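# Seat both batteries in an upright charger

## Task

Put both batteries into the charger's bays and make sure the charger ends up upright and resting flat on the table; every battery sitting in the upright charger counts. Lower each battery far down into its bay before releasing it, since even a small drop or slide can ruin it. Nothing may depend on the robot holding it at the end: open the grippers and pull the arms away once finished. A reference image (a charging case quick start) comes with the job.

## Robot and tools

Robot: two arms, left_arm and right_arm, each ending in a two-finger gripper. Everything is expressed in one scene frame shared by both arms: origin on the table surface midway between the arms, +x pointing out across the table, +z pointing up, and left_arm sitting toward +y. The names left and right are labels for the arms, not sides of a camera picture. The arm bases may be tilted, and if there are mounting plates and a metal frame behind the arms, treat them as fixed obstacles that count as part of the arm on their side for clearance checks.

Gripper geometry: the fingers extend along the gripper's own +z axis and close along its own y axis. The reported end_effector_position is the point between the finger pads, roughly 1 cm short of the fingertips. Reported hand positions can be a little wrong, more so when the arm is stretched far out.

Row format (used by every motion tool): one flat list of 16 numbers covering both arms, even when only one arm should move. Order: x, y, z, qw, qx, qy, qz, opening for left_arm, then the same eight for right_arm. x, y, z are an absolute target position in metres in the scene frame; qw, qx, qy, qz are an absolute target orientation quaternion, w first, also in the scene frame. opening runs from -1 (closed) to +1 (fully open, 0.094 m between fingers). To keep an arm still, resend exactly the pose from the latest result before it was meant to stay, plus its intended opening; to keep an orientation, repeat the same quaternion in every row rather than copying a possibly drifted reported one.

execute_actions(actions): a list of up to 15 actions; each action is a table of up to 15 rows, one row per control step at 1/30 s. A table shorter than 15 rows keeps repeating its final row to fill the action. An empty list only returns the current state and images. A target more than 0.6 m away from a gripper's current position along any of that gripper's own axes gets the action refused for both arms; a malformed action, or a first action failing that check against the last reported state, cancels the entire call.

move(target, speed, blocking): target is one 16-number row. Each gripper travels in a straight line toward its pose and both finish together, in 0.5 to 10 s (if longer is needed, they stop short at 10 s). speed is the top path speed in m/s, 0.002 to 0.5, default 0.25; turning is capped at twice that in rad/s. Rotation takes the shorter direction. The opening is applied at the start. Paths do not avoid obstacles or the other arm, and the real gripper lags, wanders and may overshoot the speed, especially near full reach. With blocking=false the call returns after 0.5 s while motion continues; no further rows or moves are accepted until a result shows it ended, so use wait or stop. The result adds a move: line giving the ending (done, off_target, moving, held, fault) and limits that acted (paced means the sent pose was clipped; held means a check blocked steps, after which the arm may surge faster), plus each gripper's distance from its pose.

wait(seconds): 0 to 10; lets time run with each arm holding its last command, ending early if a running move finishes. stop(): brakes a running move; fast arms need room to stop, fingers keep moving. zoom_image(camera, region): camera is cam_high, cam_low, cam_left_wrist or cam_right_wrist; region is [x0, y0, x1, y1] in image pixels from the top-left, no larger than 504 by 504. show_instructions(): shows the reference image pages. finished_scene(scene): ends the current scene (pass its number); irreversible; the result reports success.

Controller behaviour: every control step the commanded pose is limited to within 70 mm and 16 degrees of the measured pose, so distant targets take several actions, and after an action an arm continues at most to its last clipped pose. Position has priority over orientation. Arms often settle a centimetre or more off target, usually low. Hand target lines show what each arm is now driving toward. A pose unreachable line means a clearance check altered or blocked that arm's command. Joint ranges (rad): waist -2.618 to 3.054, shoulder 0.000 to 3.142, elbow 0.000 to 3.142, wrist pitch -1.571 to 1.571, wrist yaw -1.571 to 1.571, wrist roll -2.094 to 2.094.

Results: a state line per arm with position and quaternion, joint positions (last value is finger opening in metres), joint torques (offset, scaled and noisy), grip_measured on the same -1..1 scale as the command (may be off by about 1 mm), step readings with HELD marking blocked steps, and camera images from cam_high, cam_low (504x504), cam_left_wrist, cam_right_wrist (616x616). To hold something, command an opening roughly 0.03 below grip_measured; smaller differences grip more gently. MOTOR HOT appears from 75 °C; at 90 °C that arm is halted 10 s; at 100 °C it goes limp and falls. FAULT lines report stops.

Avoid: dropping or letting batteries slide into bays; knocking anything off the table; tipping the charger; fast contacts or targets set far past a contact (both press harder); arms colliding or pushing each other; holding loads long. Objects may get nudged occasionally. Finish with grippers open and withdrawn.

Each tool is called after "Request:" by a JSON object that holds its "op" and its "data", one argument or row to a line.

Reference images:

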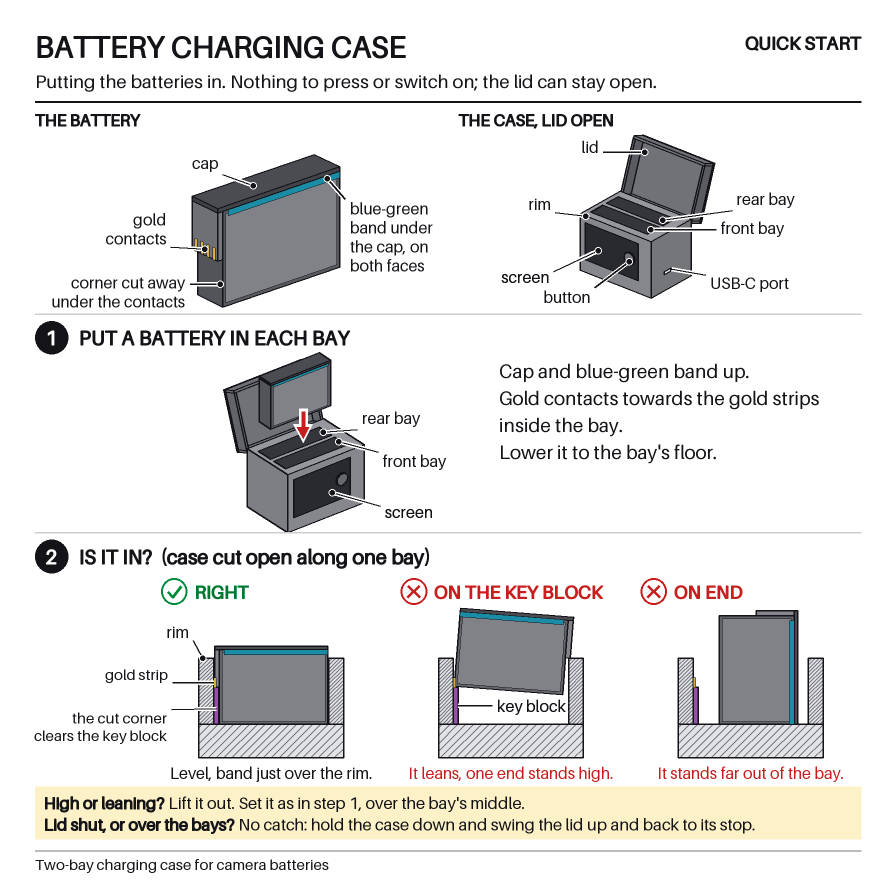

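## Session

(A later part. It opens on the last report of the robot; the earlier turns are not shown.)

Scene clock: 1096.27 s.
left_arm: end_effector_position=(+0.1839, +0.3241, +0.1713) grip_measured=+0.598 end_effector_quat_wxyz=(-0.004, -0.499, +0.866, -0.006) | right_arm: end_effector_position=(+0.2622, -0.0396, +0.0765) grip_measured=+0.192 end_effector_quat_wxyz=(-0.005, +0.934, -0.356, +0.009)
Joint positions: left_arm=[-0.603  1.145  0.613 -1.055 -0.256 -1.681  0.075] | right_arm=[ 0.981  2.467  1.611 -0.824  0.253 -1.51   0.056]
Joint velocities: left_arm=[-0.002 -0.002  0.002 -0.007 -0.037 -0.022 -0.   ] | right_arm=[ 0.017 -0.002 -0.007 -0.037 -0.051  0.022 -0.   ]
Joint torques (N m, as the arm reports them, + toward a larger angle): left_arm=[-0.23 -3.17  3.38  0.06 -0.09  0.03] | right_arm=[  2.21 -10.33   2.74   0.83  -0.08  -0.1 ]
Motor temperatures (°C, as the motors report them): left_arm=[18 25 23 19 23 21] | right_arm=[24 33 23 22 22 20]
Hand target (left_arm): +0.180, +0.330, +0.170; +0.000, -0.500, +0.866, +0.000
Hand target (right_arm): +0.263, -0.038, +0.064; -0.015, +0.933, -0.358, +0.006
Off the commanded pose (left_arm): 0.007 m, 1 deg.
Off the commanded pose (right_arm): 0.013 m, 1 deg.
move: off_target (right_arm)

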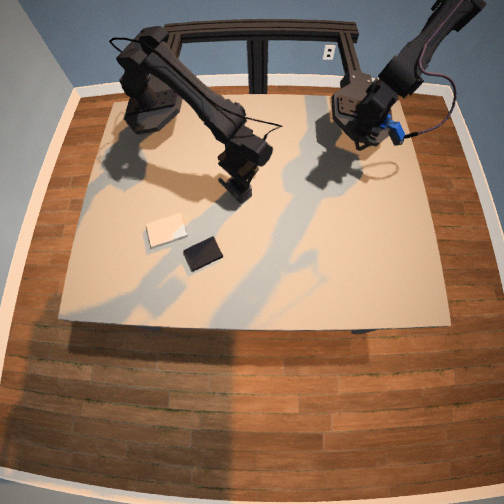

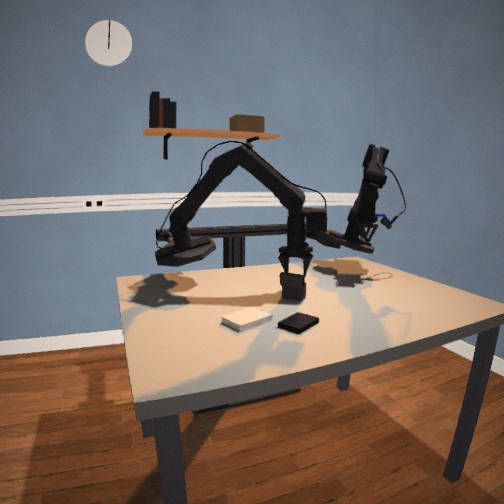

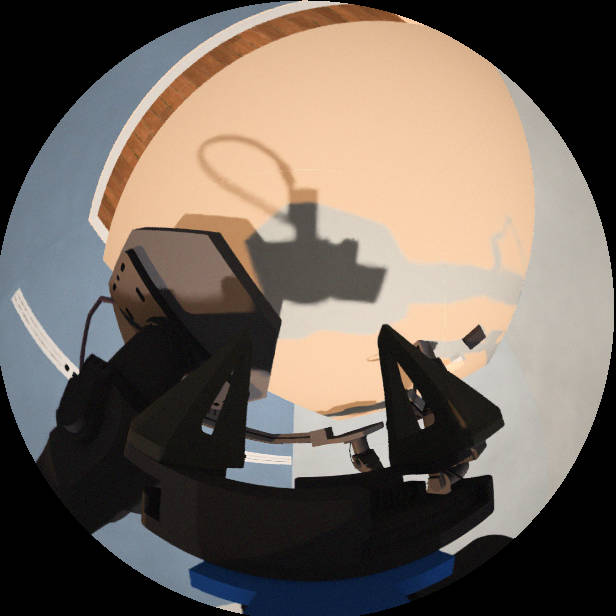

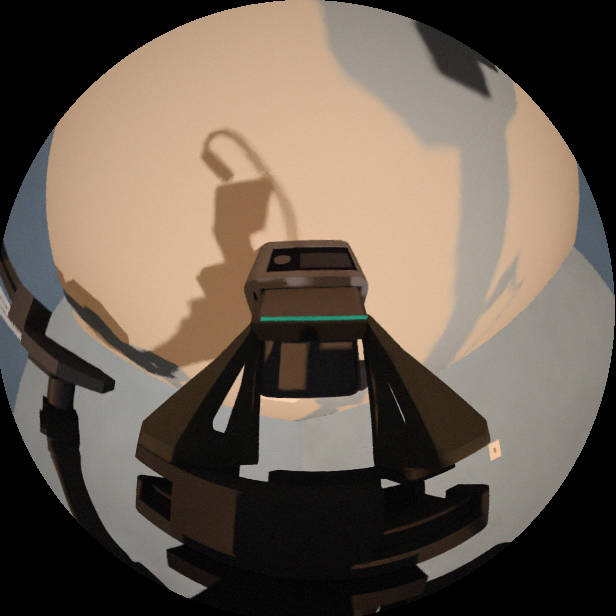

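Request:
{"op": "move", "data": {
  "target": [0.18,0.33,0.17,0,-0.5,0.866,0,0.6, 0.2642,-0.0372,0.083,0.0163,-0.9336,0.3584,-0.0063,0.165],
  "speed": 0.015
}}

Request:
{"op": "zoom_image", "data": {
  "camera": "cam_right_wrist",
  "region": [235,255,385,345]
}}

Request:
{"op": "move", "data": {
  "target": [0.18,0.33,0.17,0,-0.5,0.866,0,0.6, 0.2645,-0.0369,0.066,0.0163,-0.9336,0.3584,-0.0063,0.165],
  "speed": 0.012
}}

Request:
{"op": "zoom_image", "data": {
  "camera": "cam_right_wrist",
  "region": [235,255,385,345]
}}

Scene clock: 1103.13 s.
left_arm: end_effector_position=(+0.1839, +0.3241, +0.1713) grip_measured=+0.598 end_effector_quat_wxyz=(-0.004, -0.499, +0.866, -0.006) | right_arm: end_effector_position=(+0.2624, -0.0396, +0.0774) grip_measured=+0.192 end_effector_quat_wxyz=(-0.006, +0.934, -0.356, +0.009)
Joint positions: left_arm=[-0.603  1.145  0.613 -1.055 -0.256 -1.681  0.075] | right_arm=[ 0.981  2.465  1.611 -0.825  0.253 -1.51   0.056]
Joint velocities: left_arm=[ 0.002  0.002 -0.007  0.037  0.007  0.007  0.001] | right_arm=[ 0.002 -0.002 -0.017 -0.051  0.037 -0.022 -0.   ]
Joint torques (N m, as the arm reports them, + toward a larger angle): left_arm=[-0.17 -3.26  3.41  0.07 -0.1   0.02] | right_arm=[  3.01 -12.39   5.47   0.26  -0.11  -0.03]
Motor temperatures (°C, as the motors report them): left_arm=[18 25 23 19 23 21] | right_arm=[24 33 23 22 22 20]
Hand target (left_arm): +0.180, +0.330, +0.170; +0.000, -0.500, +0.866, +0.000
Hand target (right_arm): +0.264, -0.037, +0.083; -0.016, +0.933, -0.358, +0.006
Off the commanded pose (left_arm): 0.007 m, 1 deg.
Off the commanded pose (right_arm): 0.006 m, 1 deg.
move: done

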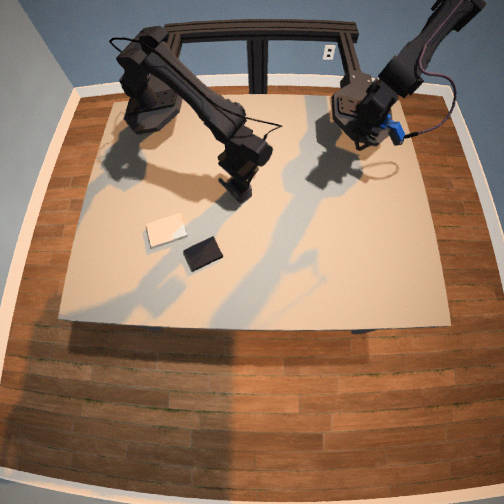

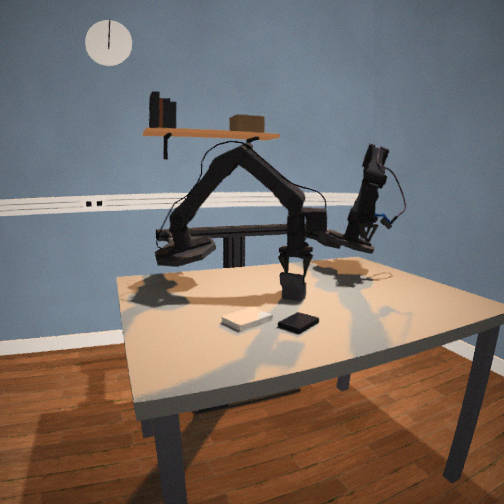

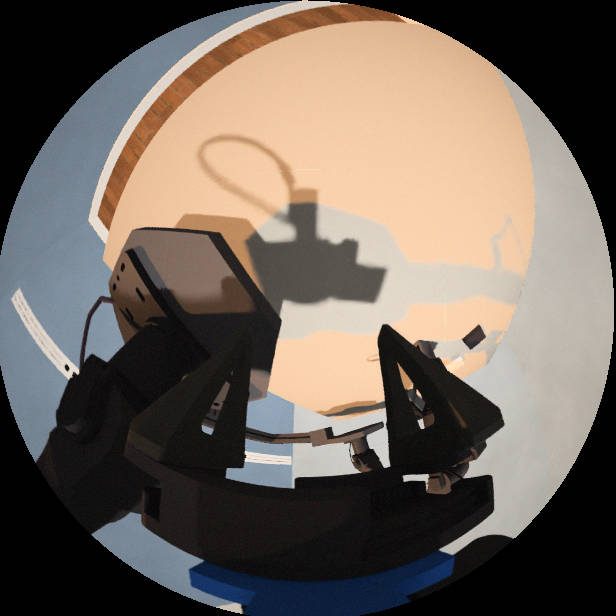

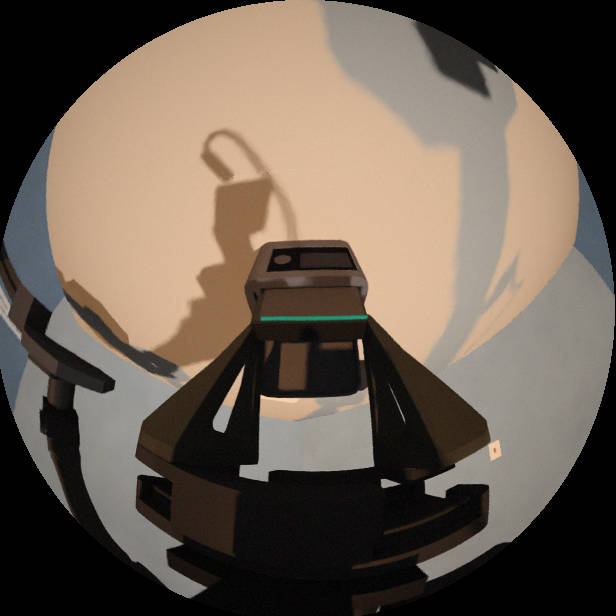

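Region (235, 255, 385, 345) of cam_right_wrist's 616x616 image, scaled by 3.360, with more detail than that image has; it fills the top 302 rows of this view, and the rest is white.

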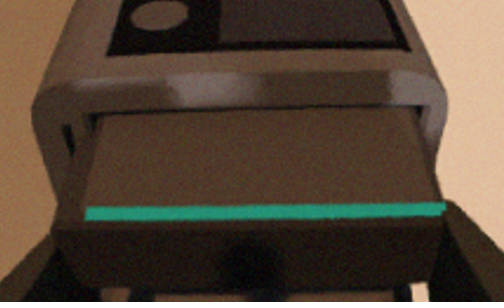

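Scene clock: 1104.33 s.
left_arm: end_effector_position=(+0.1839, +0.3241, +0.1713) grip_measured=+0.598 end_effector_quat_wxyz=(-0.004, -0.499, +0.866, -0.006) | right_arm: end_effector_position=(+0.2625, -0.0395, +0.0774) grip_measured=+0.192 end_effector_quat_wxyz=(-0.006, +0.934, -0.356, +0.009)
Joint positions: left_arm=[-0.603  1.145  0.613 -1.055 -0.256 -1.681  0.075] | right_arm=[ 0.981  2.465  1.611 -0.824  0.253 -1.51   0.056]
Joint velocities: left_arm=[-0.007  0.002  0.002 -0.081  0.051 -0.007 -0.001] | right_arm=[ 0.022 -0.002 -0.007 -0.051 -0.007 -0.037  0.   ]
Joint torques (N m, as the arm reports them, + toward a larger angle): left_arm=[-0.19 -3.25  3.31  0.08 -0.14  0.01] | right_arm=[  2.22 -10.04   3.74   0.7   -0.07  -0.11]
Motor temperatures (°C, as the motors report them): left_arm=[18 25 23 19 23 21] | right_arm=[24 33 23 22 22 20]
Hand target (left_arm): +0.180, +0.330, +0.170; +0.000, -0.500, +0.866, +0.000
Hand target (right_arm): +0.264, -0.037, +0.066; -0.016, +0.933, -0.358, +0.006
Off the commanded pose (left_arm): 0.007 m, 1 deg.
Off the commanded pose (right_arm): 0.012 m, 1 deg.
move: off_target (right_arm)

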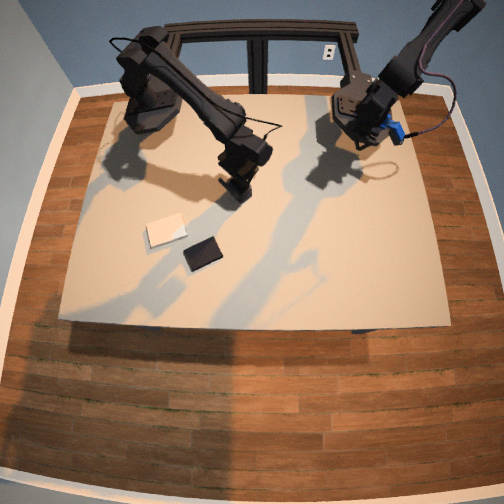

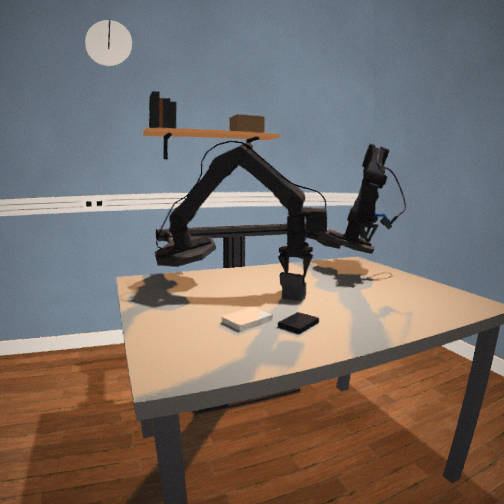

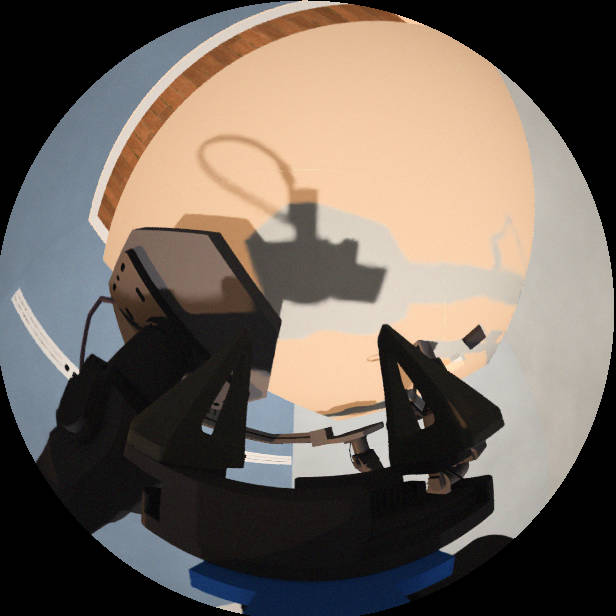

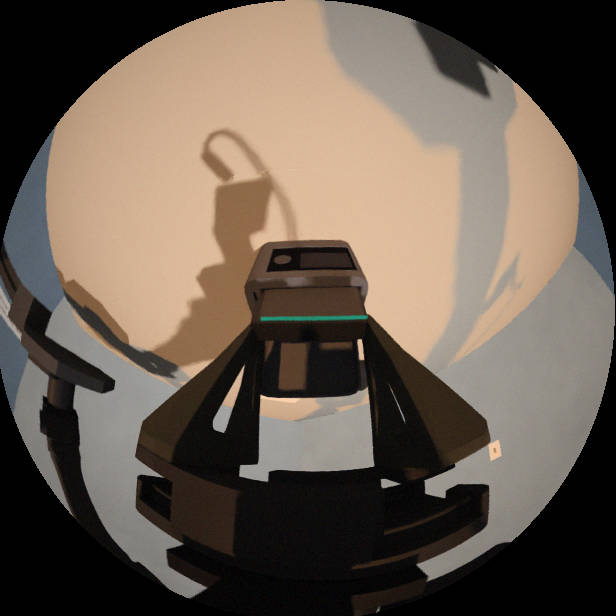

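Region (235, 255, 385, 345) of cam_right_wrist's 616x616 image, scaled by 3.360, with more detail than that image has; it fills the top 302 rows of this view, and the rest is white.

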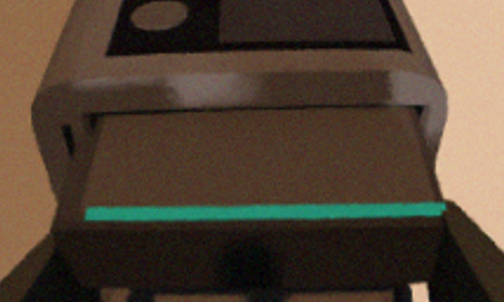

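Request:
{"op": "move", "data": {
  "target": [0.18,0.33,0.17,0,-0.5,0.866,0,0.6, 0.2655,-0.0340,0.088,0.0163,-0.9336,0.3584,-0.0063,0.165],
  "speed": 0.015
}}

Request:
{"op": "zoom_image", "data": {
  "camera": "cam_right_wrist",
  "region": [235,255,385,345]
}}

Scene clock: 1108.73 s.
left_arm: end_effector_position=(+0.1839, +0.3241, +0.1713) grip_measured=+0.598 end_effector_quat_wxyz=(-0.004, -0.499, +0.866, -0.006) | right_arm: end_effector_position=(+0.2622, -0.0397, +0.0774) grip_measured=+0.192 end_effector_quat_wxyz=(-0.006, +0.935, -0.356, +0.009)
Joint positions: left_arm=[-0.603  1.145  0.613 -1.055 -0.256 -1.681  0.075] | right_arm=[ 0.981  2.465  1.611 -0.825  0.252 -1.51   0.056]
Joint velocities: left_arm=[-0.007  0.007 -0.012 -0.037  0.051 -0.022  0.001] | right_arm=[-0.012 -0.007 -0.002 -0.022  0.037  0.022 -0.002]
Joint torques (N m, as the arm reports them, + toward a larger angle): left_arm=[-0.23 -3.19  3.43  0.06 -0.11  0.04] | right_arm=[  3.38 -12.35   7.92   0.06  -0.1    0.01]
Motor temperatures (°C, as the motors report them): left_arm=[18 25 23 19 23 21] | right_arm=[24 33 23 22 22 20]
Hand target (left_arm): +0.180, +0.330, +0.170; +0.000, -0.500, +0.866, +0.000
Hand target (right_arm): +0.265, -0.034, +0.088; -0.017, +0.933, -0.358, +0.006
Off the commanded pose (left_arm): 0.007 m, 1 deg.
Off the commanded pose (right_arm): 0.012 m, 1 deg.
move: off_target (right_arm)

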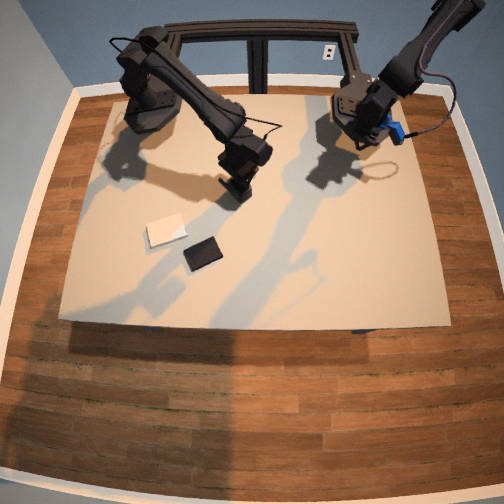

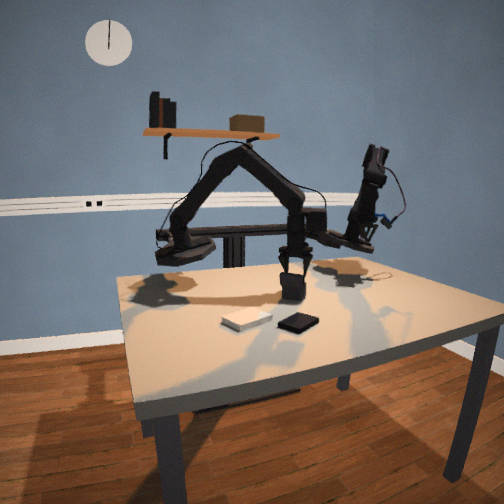

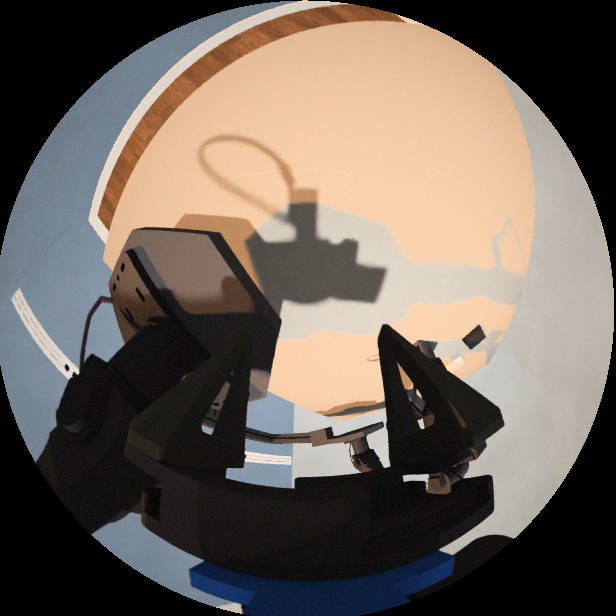

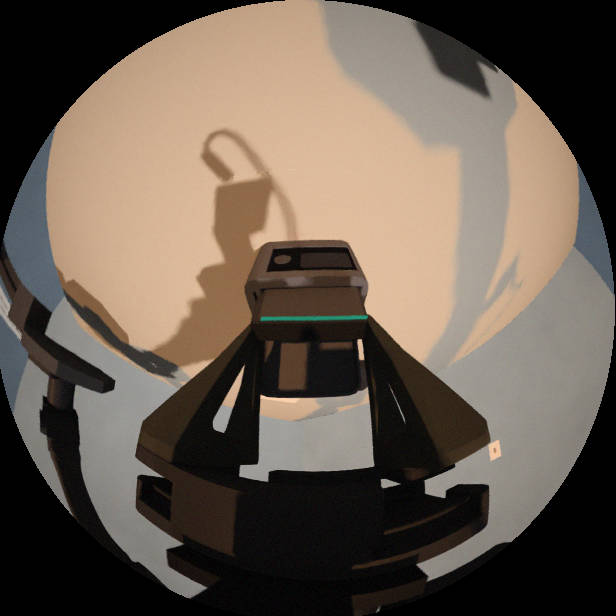

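Region (235, 255, 385, 345) of cam_right_wrist's 616x616 image, scaled by 3.360, with more detail than that image has; it fills the top 302 rows of this view, and the rest is white.

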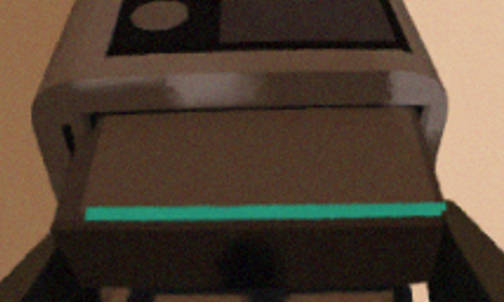

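Request:
{"op": "move", "data": {
  "target": [0.18,0.33,0.17,0,-0.5,0.866,0,0.6, 0.2655,-0.0320,0.104,0.0163,-0.9336,0.3584,-0.0063,0.165],
  "speed": 0.02
}}

Request:
{"op": "zoom_image", "data": {
  "camera": "cam_right_wrist",
  "region": [235,255,385,345]
}}

Scene clock: 1119.10 s.
left_arm: end_effector_position=(+0.1839, +0.3241, +0.1713) grip_measured=+0.598 end_effector_quat_wxyz=(-0.004, -0.499, +0.866, -0.006) | right_arm: end_effector_position=(+0.2607, -0.0428, +0.0820) grip_measured=+0.192 end_effector_quat_wxyz=(+0.005, +0.935, -0.356, +0.004)
Joint positions: left_arm=[-0.603  1.145  0.613 -1.055 -0.256 -1.681  0.075] | right_arm=[ 0.981  2.465  1.632 -0.871  0.25  -1.504  0.056]
Joint velocities: left_arm=[-0.002 -0.012 -0.007  0.007 -0.022 -0.007 -0.001] | right_arm=[-0.022  0.012  0.012 -0.066 -0.051  0.037 -0.002]
Joint torques (N m, as the arm reports them, + toward a larger angle): left_arm=[-0.24 -3.15  3.39  0.05 -0.11  0.04] | right_arm=[  4.44 -13.81   9.21  -0.1   -0.07   0.08]
Motor temperatures (°C, as the motors report them): left_arm=[18 25 23 19 23 21] | right_arm=[24 34 24 22 22 20]
Hand target (left_arm): +0.180, +0.330, +0.170; +0.000, -0.500, +0.866, +0.000
Hand target (right_arm): +0.265, -0.032, +0.104; -0.017, +0.933, -0.358, +0.006
Off the commanded pose (left_arm): 0.007 m, 1 deg.
Off the commanded pose (right_arm): 0.025 m, 3 deg.
move: off_target (right_arm)

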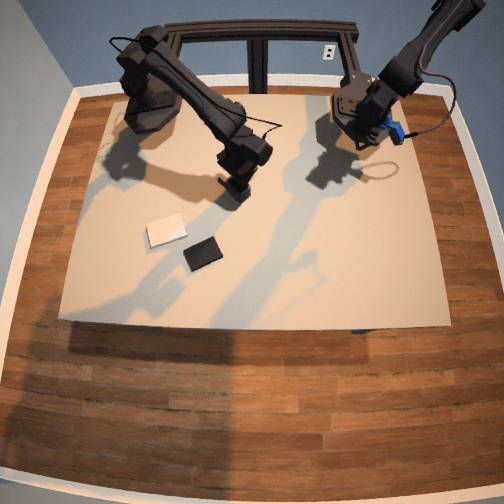

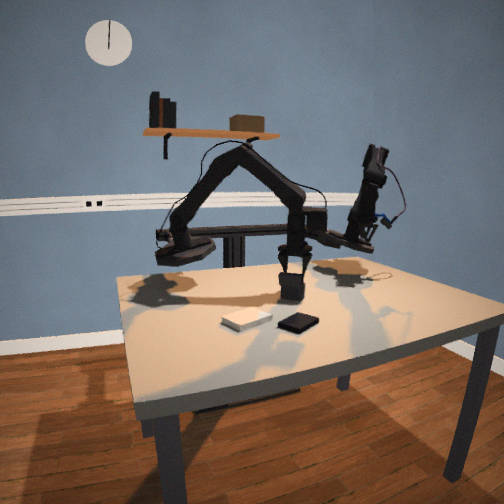

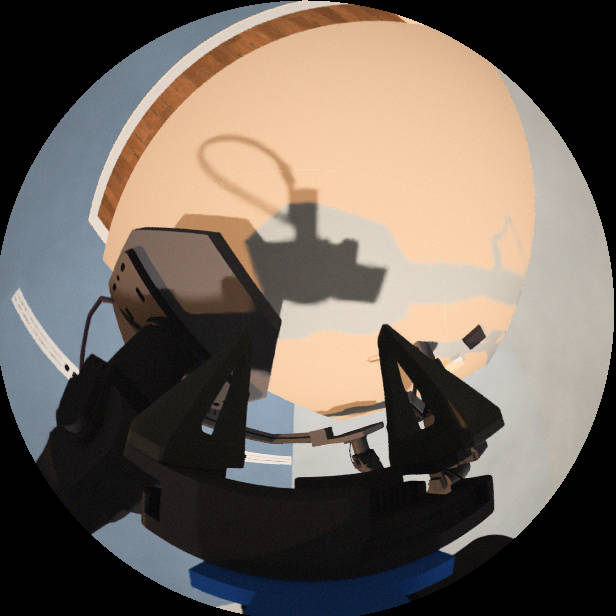

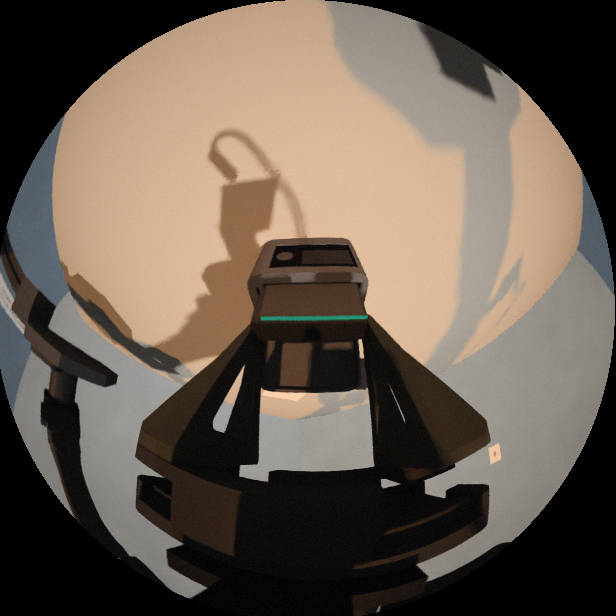

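Region (235, 255, 385, 345) of cam_right_wrist's 616x616 image, scaled by 3.360, with more detail than that image has; it fills the top 302 rows of this view, and the rest is white.

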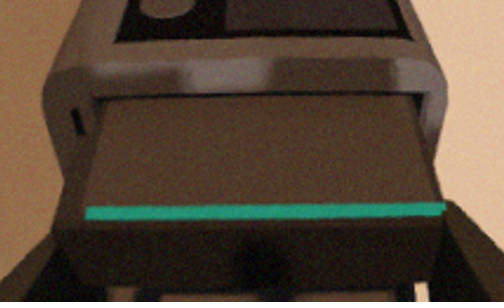

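Request:
{"op": "move", "data": {
  "target": [0.18,0.33,0.17,0,-0.5,0.866,0,0.6, 0.2630,-0.0380,0.066,0.0163,-0.9336,0.3584,-0.0063,0.165],
  "speed": 0.015
}}

Request:
{"op": "zoom_image", "data": {
  "camera": "cam_right_wrist",
  "region": [235,255,385,345]
}}

Scene clock: 1124.43 s.
left_arm: end_effector_position=(+0.1839, +0.3241, +0.1713) grip_measured=+0.598 end_effector_quat_wxyz=(-0.004, -0.499, +0.866, -0.006) | right_arm: end_effector_position=(+0.2606, -0.0416, +0.0766) grip_measured=+0.192 end_effector_quat_wxyz=(-0.001, +0.934, -0.356, +0.008)
Joint positions: left_arm=[-0.603  1.145  0.613 -1.055 -0.256 -1.681  0.075] | right_arm=[ 0.981  2.465  1.607 -0.831  0.253 -1.507  0.056]
Joint velocities: left_arm=[ 0.007 -0.002 -0.002 -0.022 -0.022  0.007 -0.   ] | right_arm=[-0.017 -0.002 -0.002 -0.022  0.037 -0.007 -0.001]
Joint torques (N m, as the arm reports them, + toward a larger angle): left_arm=[-0.17 -3.3   3.38  0.07 -0.09  0.03] | right_arm=[  2.24 -10.52   3.1    0.84  -0.09  -0.14]
Motor temperatures (°C, as the motors report them): left_arm=[18 25 23 19 23 21] | right_arm=[24 34 24 22 22 20]
Hand target (left_arm): +0.180, +0.330, +0.170; +0.000, -0.500, +0.866, +0.000
Hand target (right_arm): +0.263, -0.038, +0.066; -0.015, +0.934, -0.358, +0.006
Off the commanded pose (left_arm): 0.007 m, 1 deg.
Off the commanded pose (right_arm): 0.011 m, 2 deg.
move: off_target (right_arm)

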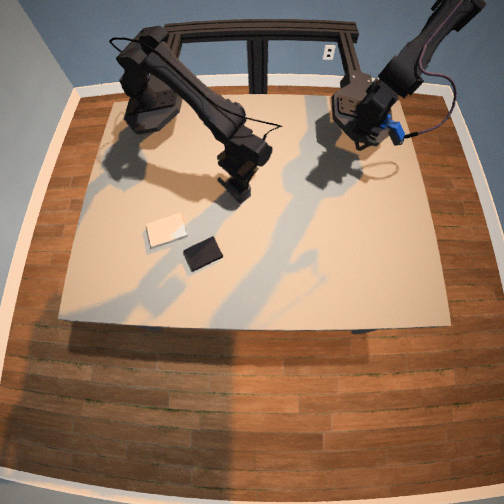

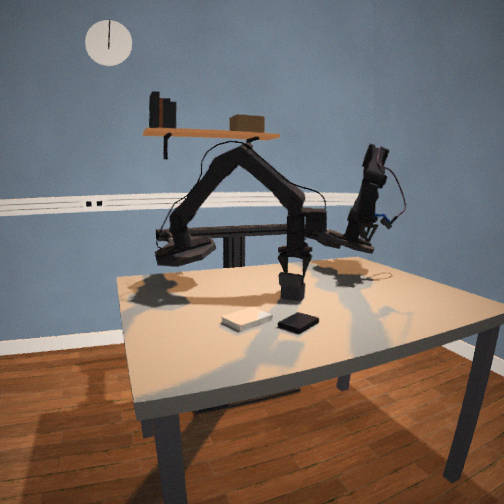

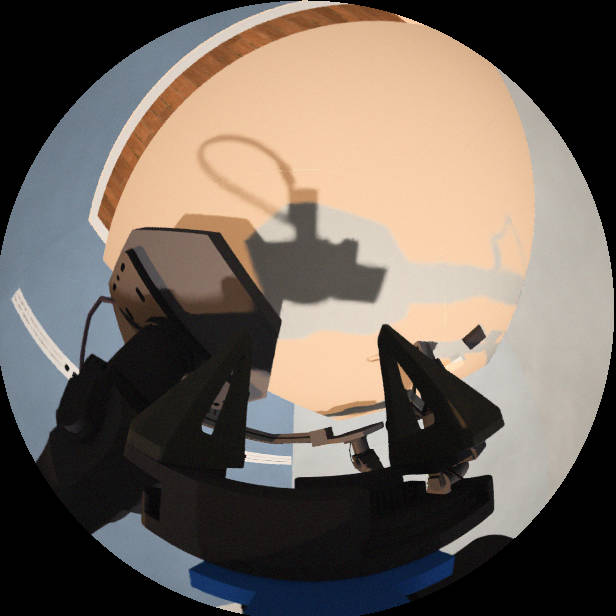

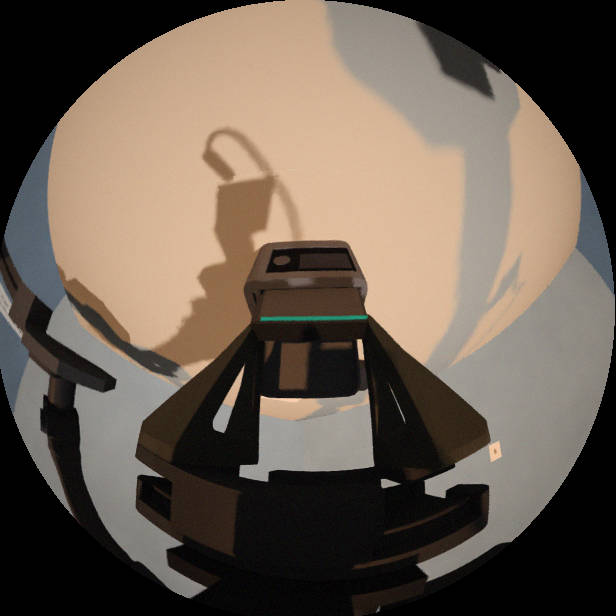

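Region (235, 255, 385, 345) of cam_right_wrist's 616x616 image, scaled by 3.360, with more detail than that image has; it fills the top 302 rows of this view, and the rest is white.

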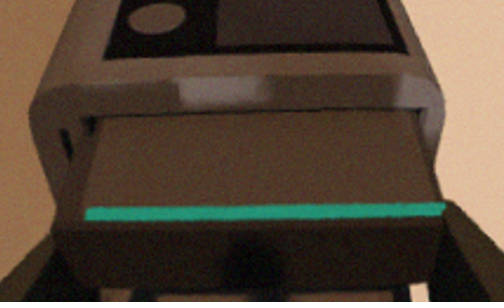

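Request:
{"op": "move", "data": {
  "target": [0.18,0.33,0.17,0,-0.5,0.866,0,0.6, 0.2665,-0.0350,0.076,0.010,-0.9336,0.3584,-0.004,0.165],
  "speed": 0.01
}}

Request:
{"op": "zoom_image", "data": {
  "camera": "cam_right_wrist",
  "region": [235,255,385,345]
}}

Scene clock: 1156.67 s.
left_arm: end_effector_position=(+0.1839, +0.3241, +0.1713) grip_measured=+0.598 end_effector_quat_wxyz=(-0.004, -0.499, +0.866, -0.006) | right_arm: end_effector_position=(+0.2610, -0.0415, +0.0775) grip_measured=+0.192 end_effector_quat_wxyz=(-0.001, +0.934, -0.356, +0.008)
Joint positions: left_arm=[-0.603  1.145  0.613 -1.055 -0.256 -1.681  0.075] | right_arm=[ 0.981  2.465  1.612 -0.836  0.253 -1.507  0.056]
Joint velocities: left_arm=[-0.007 -0.012 -0.012  0.022 -0.022 -0.022 -0.   ] | right_arm=[-0.007 -0.012 -0.002  0.007  0.022  0.007  0.   ]
Joint torques (N m, as the arm reports them, + toward a larger angle): left_arm=[-0.19 -3.27  3.46  0.06 -0.09  0.03] | right_arm=[ 2.67 -9.85  8.46  0.23 -0.14 -0.09]
Motor temperatures (°C, as the motors report them): left_arm=[18 25 23 19 23 21] | right_arm=[24 33 23 23 22 20]
Hand target (left_arm): +0.180, +0.330, +0.170; +0.000, -0.500, +0.866, +0.000
Hand target (right_arm): +0.266, -0.035, +0.076; -0.010, +0.934, -0.358, +0.004
Off the commanded pose (left_arm): 0.007 m, 1 deg.
Off the commanded pose (right_arm): 0.009 m, 1 deg.
move: done

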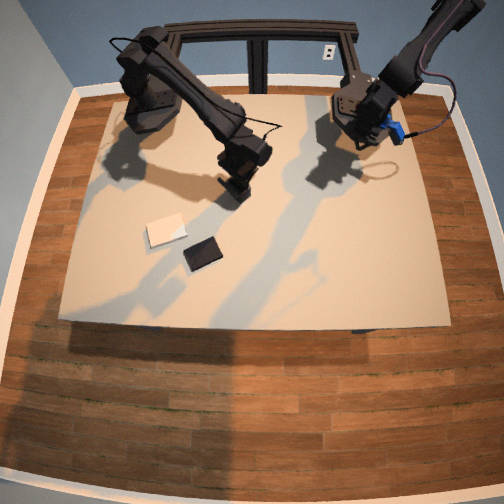

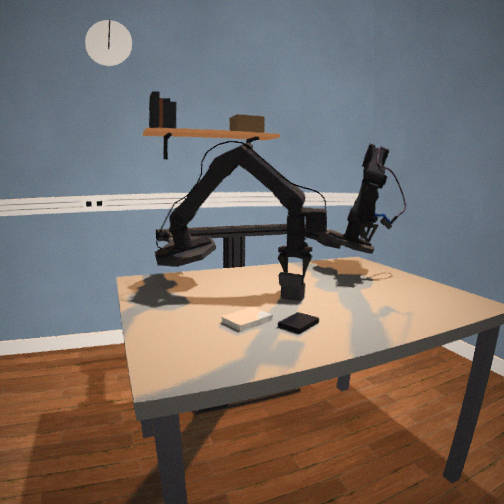

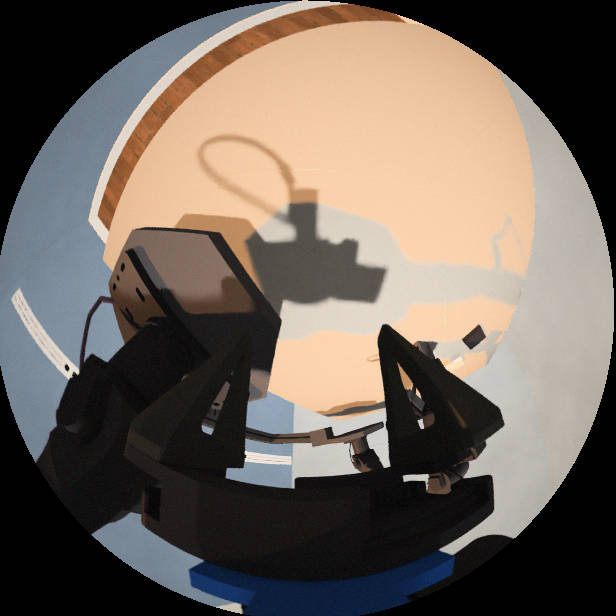

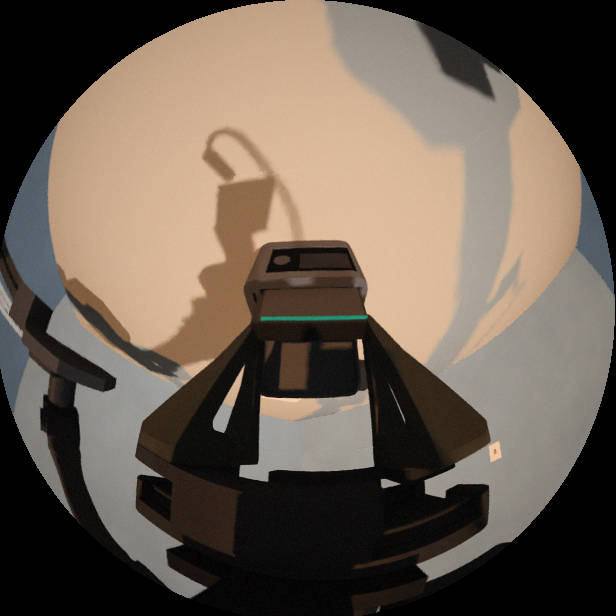

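Region (235, 255, 385, 345) of cam_right_wrist's 616x616 image, scaled by 3.360, with more detail than that image has; it fills the top 302 rows of this view, and the rest is white.

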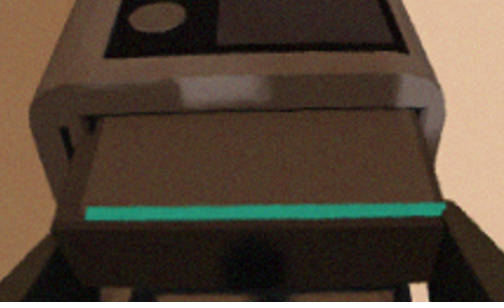

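Request:
{"op": "move", "data": {
  "target": [0.18,0.33,0.17,0,-0.5,0.866,0,0.6, 0.2695,-0.0310,0.078,0.010,-0.9336,0.3584,-0.004,0.165],
  "speed": 0.01
}}

Request:
{"op": "zoom_image", "data": {
  "camera": "cam_right_wrist",
  "region": [235,255,385,345]
}}

Scene clock: 1161.73 s.
left_arm: end_effector_position=(+0.1839, +0.3241, +0.1713) grip_measured=+0.598 end_effector_quat_wxyz=(-0.004, -0.499, +0.866, -0.006) | right_arm: end_effector_position=(+0.2616, -0.0407, +0.0774) grip_measured=+0.192 end_effector_quat_wxyz=(+0.007, +0.935, -0.354, +0.005)
Joint positions: left_arm=[-0.603  1.145  0.613 -1.055 -0.256 -1.681  0.075] | right_arm=[ 0.981  2.483  1.644 -0.867  0.253 -1.507  0.056]
Joint velocities: left_arm=[-0.007 -0.012 -0.017 -0.022  0.066  0.007  0.   ] | right_arm=[ 0.007 -0.002 -0.002 -0.066  0.066 -0.037 -0.001]
Joint torques (N m, as the arm reports them, + toward a larger angle): left_arm=[-0.25 -3.21  3.29  0.07 -0.11  0.04] | right_arm=[  2.75 -10.23   8.83   0.31  -0.1   -0.05]
Motor temperatures (°C, as the motors report them): left_arm=[18 25 23 19 23 21] | right_arm=[24 33 24 22 22 20]
Hand target (left_arm): +0.180, +0.330, +0.170; +0.000, -0.500, +0.866, +0.000
Hand target (right_arm): +0.269, -0.031, +0.078; -0.010, +0.934, -0.358, +0.004
Off the commanded pose (left_arm): 0.007 m, 1 deg.
Off the commanded pose (right_arm): 0.013 m, 2 deg.
move: off_target (right_arm)

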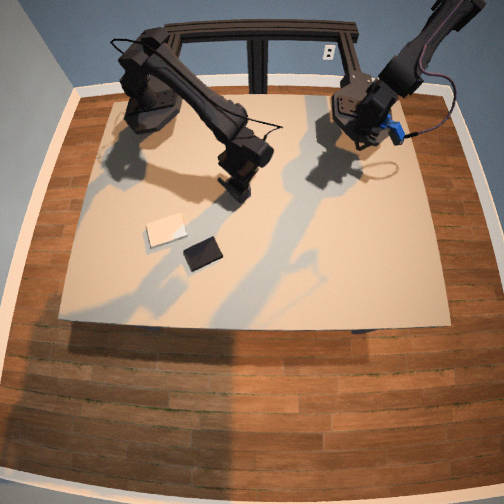

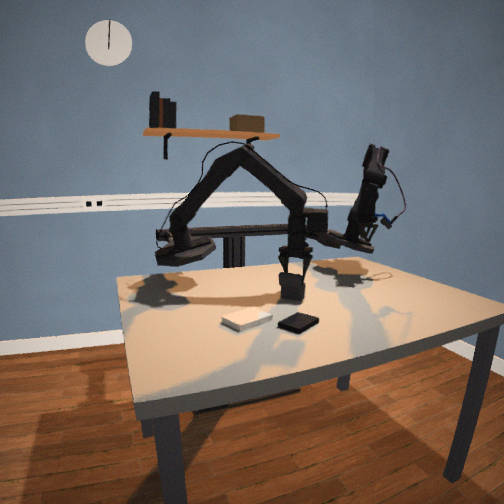

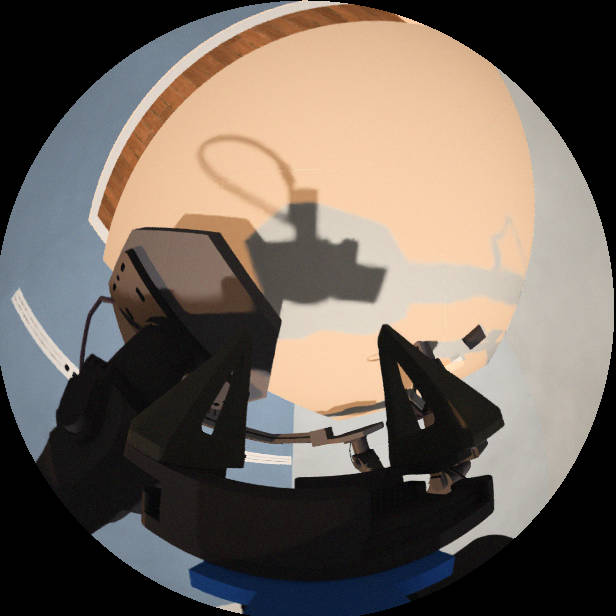

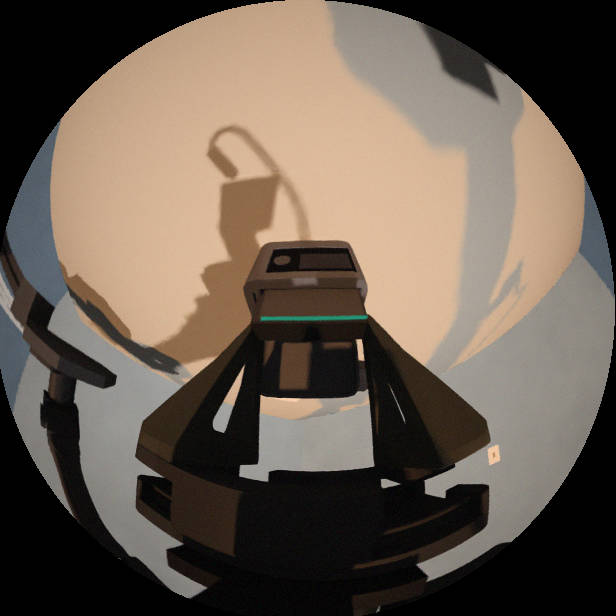

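Region (235, 255, 385, 345) of cam_right_wrist's 616x616 image, scaled by 3.360, with more detail than that image has; it fills the top 302 rows of this view, and the rest is white.

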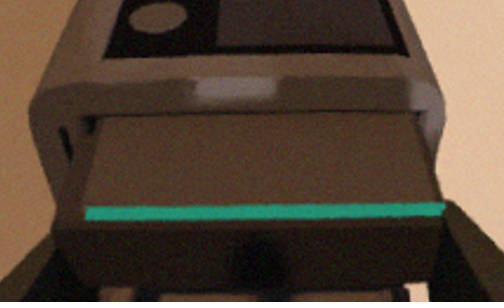

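Request:
{"op": "move", "data": {
  "target": [0.18,0.33,0.17,0,-0.5,0.866,0,0.6, 0.2670,-0.0345,0.080,0.0245,-0.9336,0.3584,-0.0093,0.165],
  "speed": 0.01
}}

Request:
{"op": "zoom_image", "data": {
  "camera": "cam_right_wrist",
  "region": [235,255,385,345]
}}

Scene clock: 1180.43 s.
left_arm: end_effector_position=(+0.1839, +0.3241, +0.1713) grip_measured=+0.598 end_effector_quat_wxyz=(-0.004, -0.499, +0.866, -0.006) | right_arm: end_effector_position=(+0.2611, -0.0413, +0.0771) grip_measured=+0.192 end_effector_quat_wxyz=(+0.001, +0.935, -0.355, +0.007)
Joint positions: left_arm=[-0.603  1.145  0.613 -1.055 -0.256 -1.681  0.075] | right_arm=[ 0.981  2.47   1.62  -0.843  0.254 -1.509  0.056]
Joint velocities: left_arm=[ 0.017 -0.002 -0.002  0.037 -0.022 -0.022  0.001] | right_arm=[-0.007 -0.007 -0.007  0.081  0.022  0.007  0.001]
Joint torques (N m, as the arm reports them, + toward a larger angle): left_arm=[-0.27 -3.16  3.45  0.09 -0.12  0.02] | right_arm=[  2.85 -12.61   4.03   0.7   -0.1   -0.06]
Motor temperatures (°C, as the motors report them): left_arm=[18 25 23 19 23 21] | right_arm=[24 33 24 22 22 20]
Hand target (left_arm): +0.180, +0.330, +0.170; +0.000, -0.500, +0.866, +0.000
Hand target (right_arm): +0.267, -0.035, +0.080; -0.024, +0.933, -0.358, +0.009
Off the commanded pose (left_arm): 0.007 m, 1 deg.
Off the commanded pose (right_arm): 0.009 m, 3 deg.
move: off_target (right_arm)

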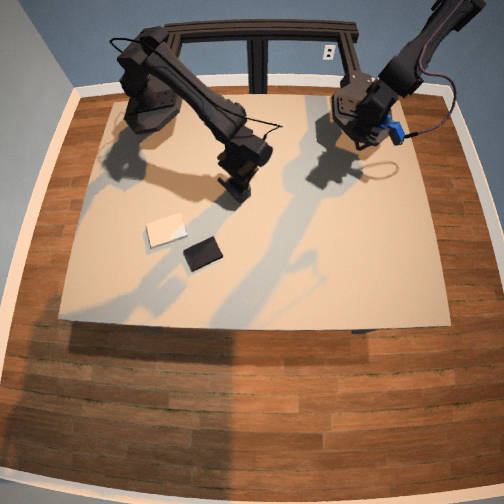

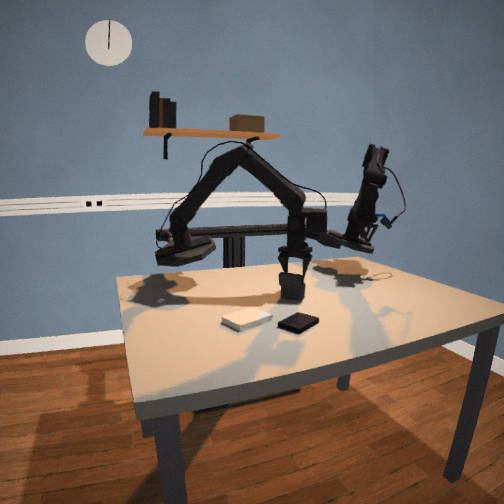

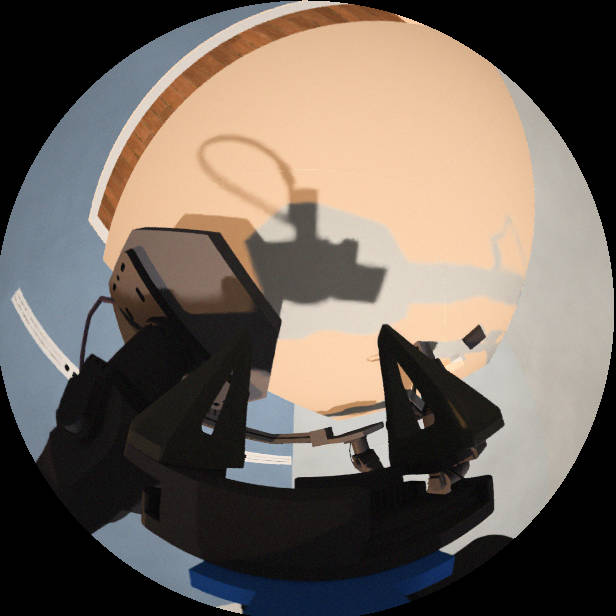

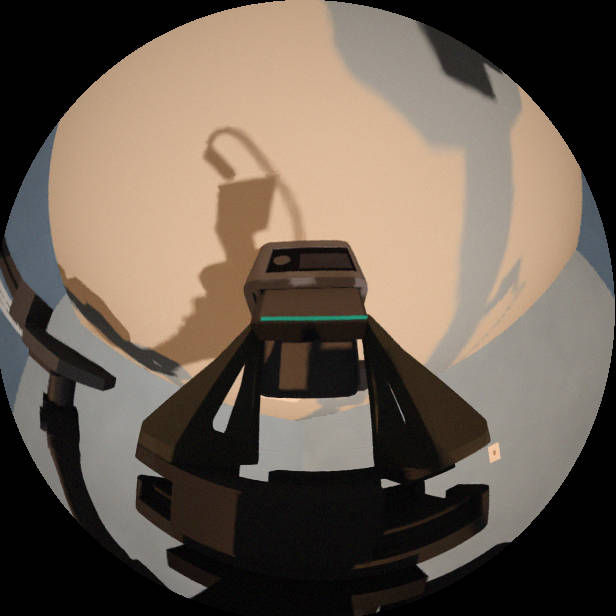

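Region (235, 255, 385, 345) of cam_right_wrist's 616x616 image, scaled by 3.360, with more detail than that image has; it fills the top 302 rows of this view, and the rest is white.

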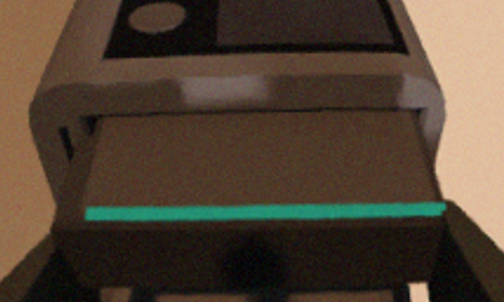

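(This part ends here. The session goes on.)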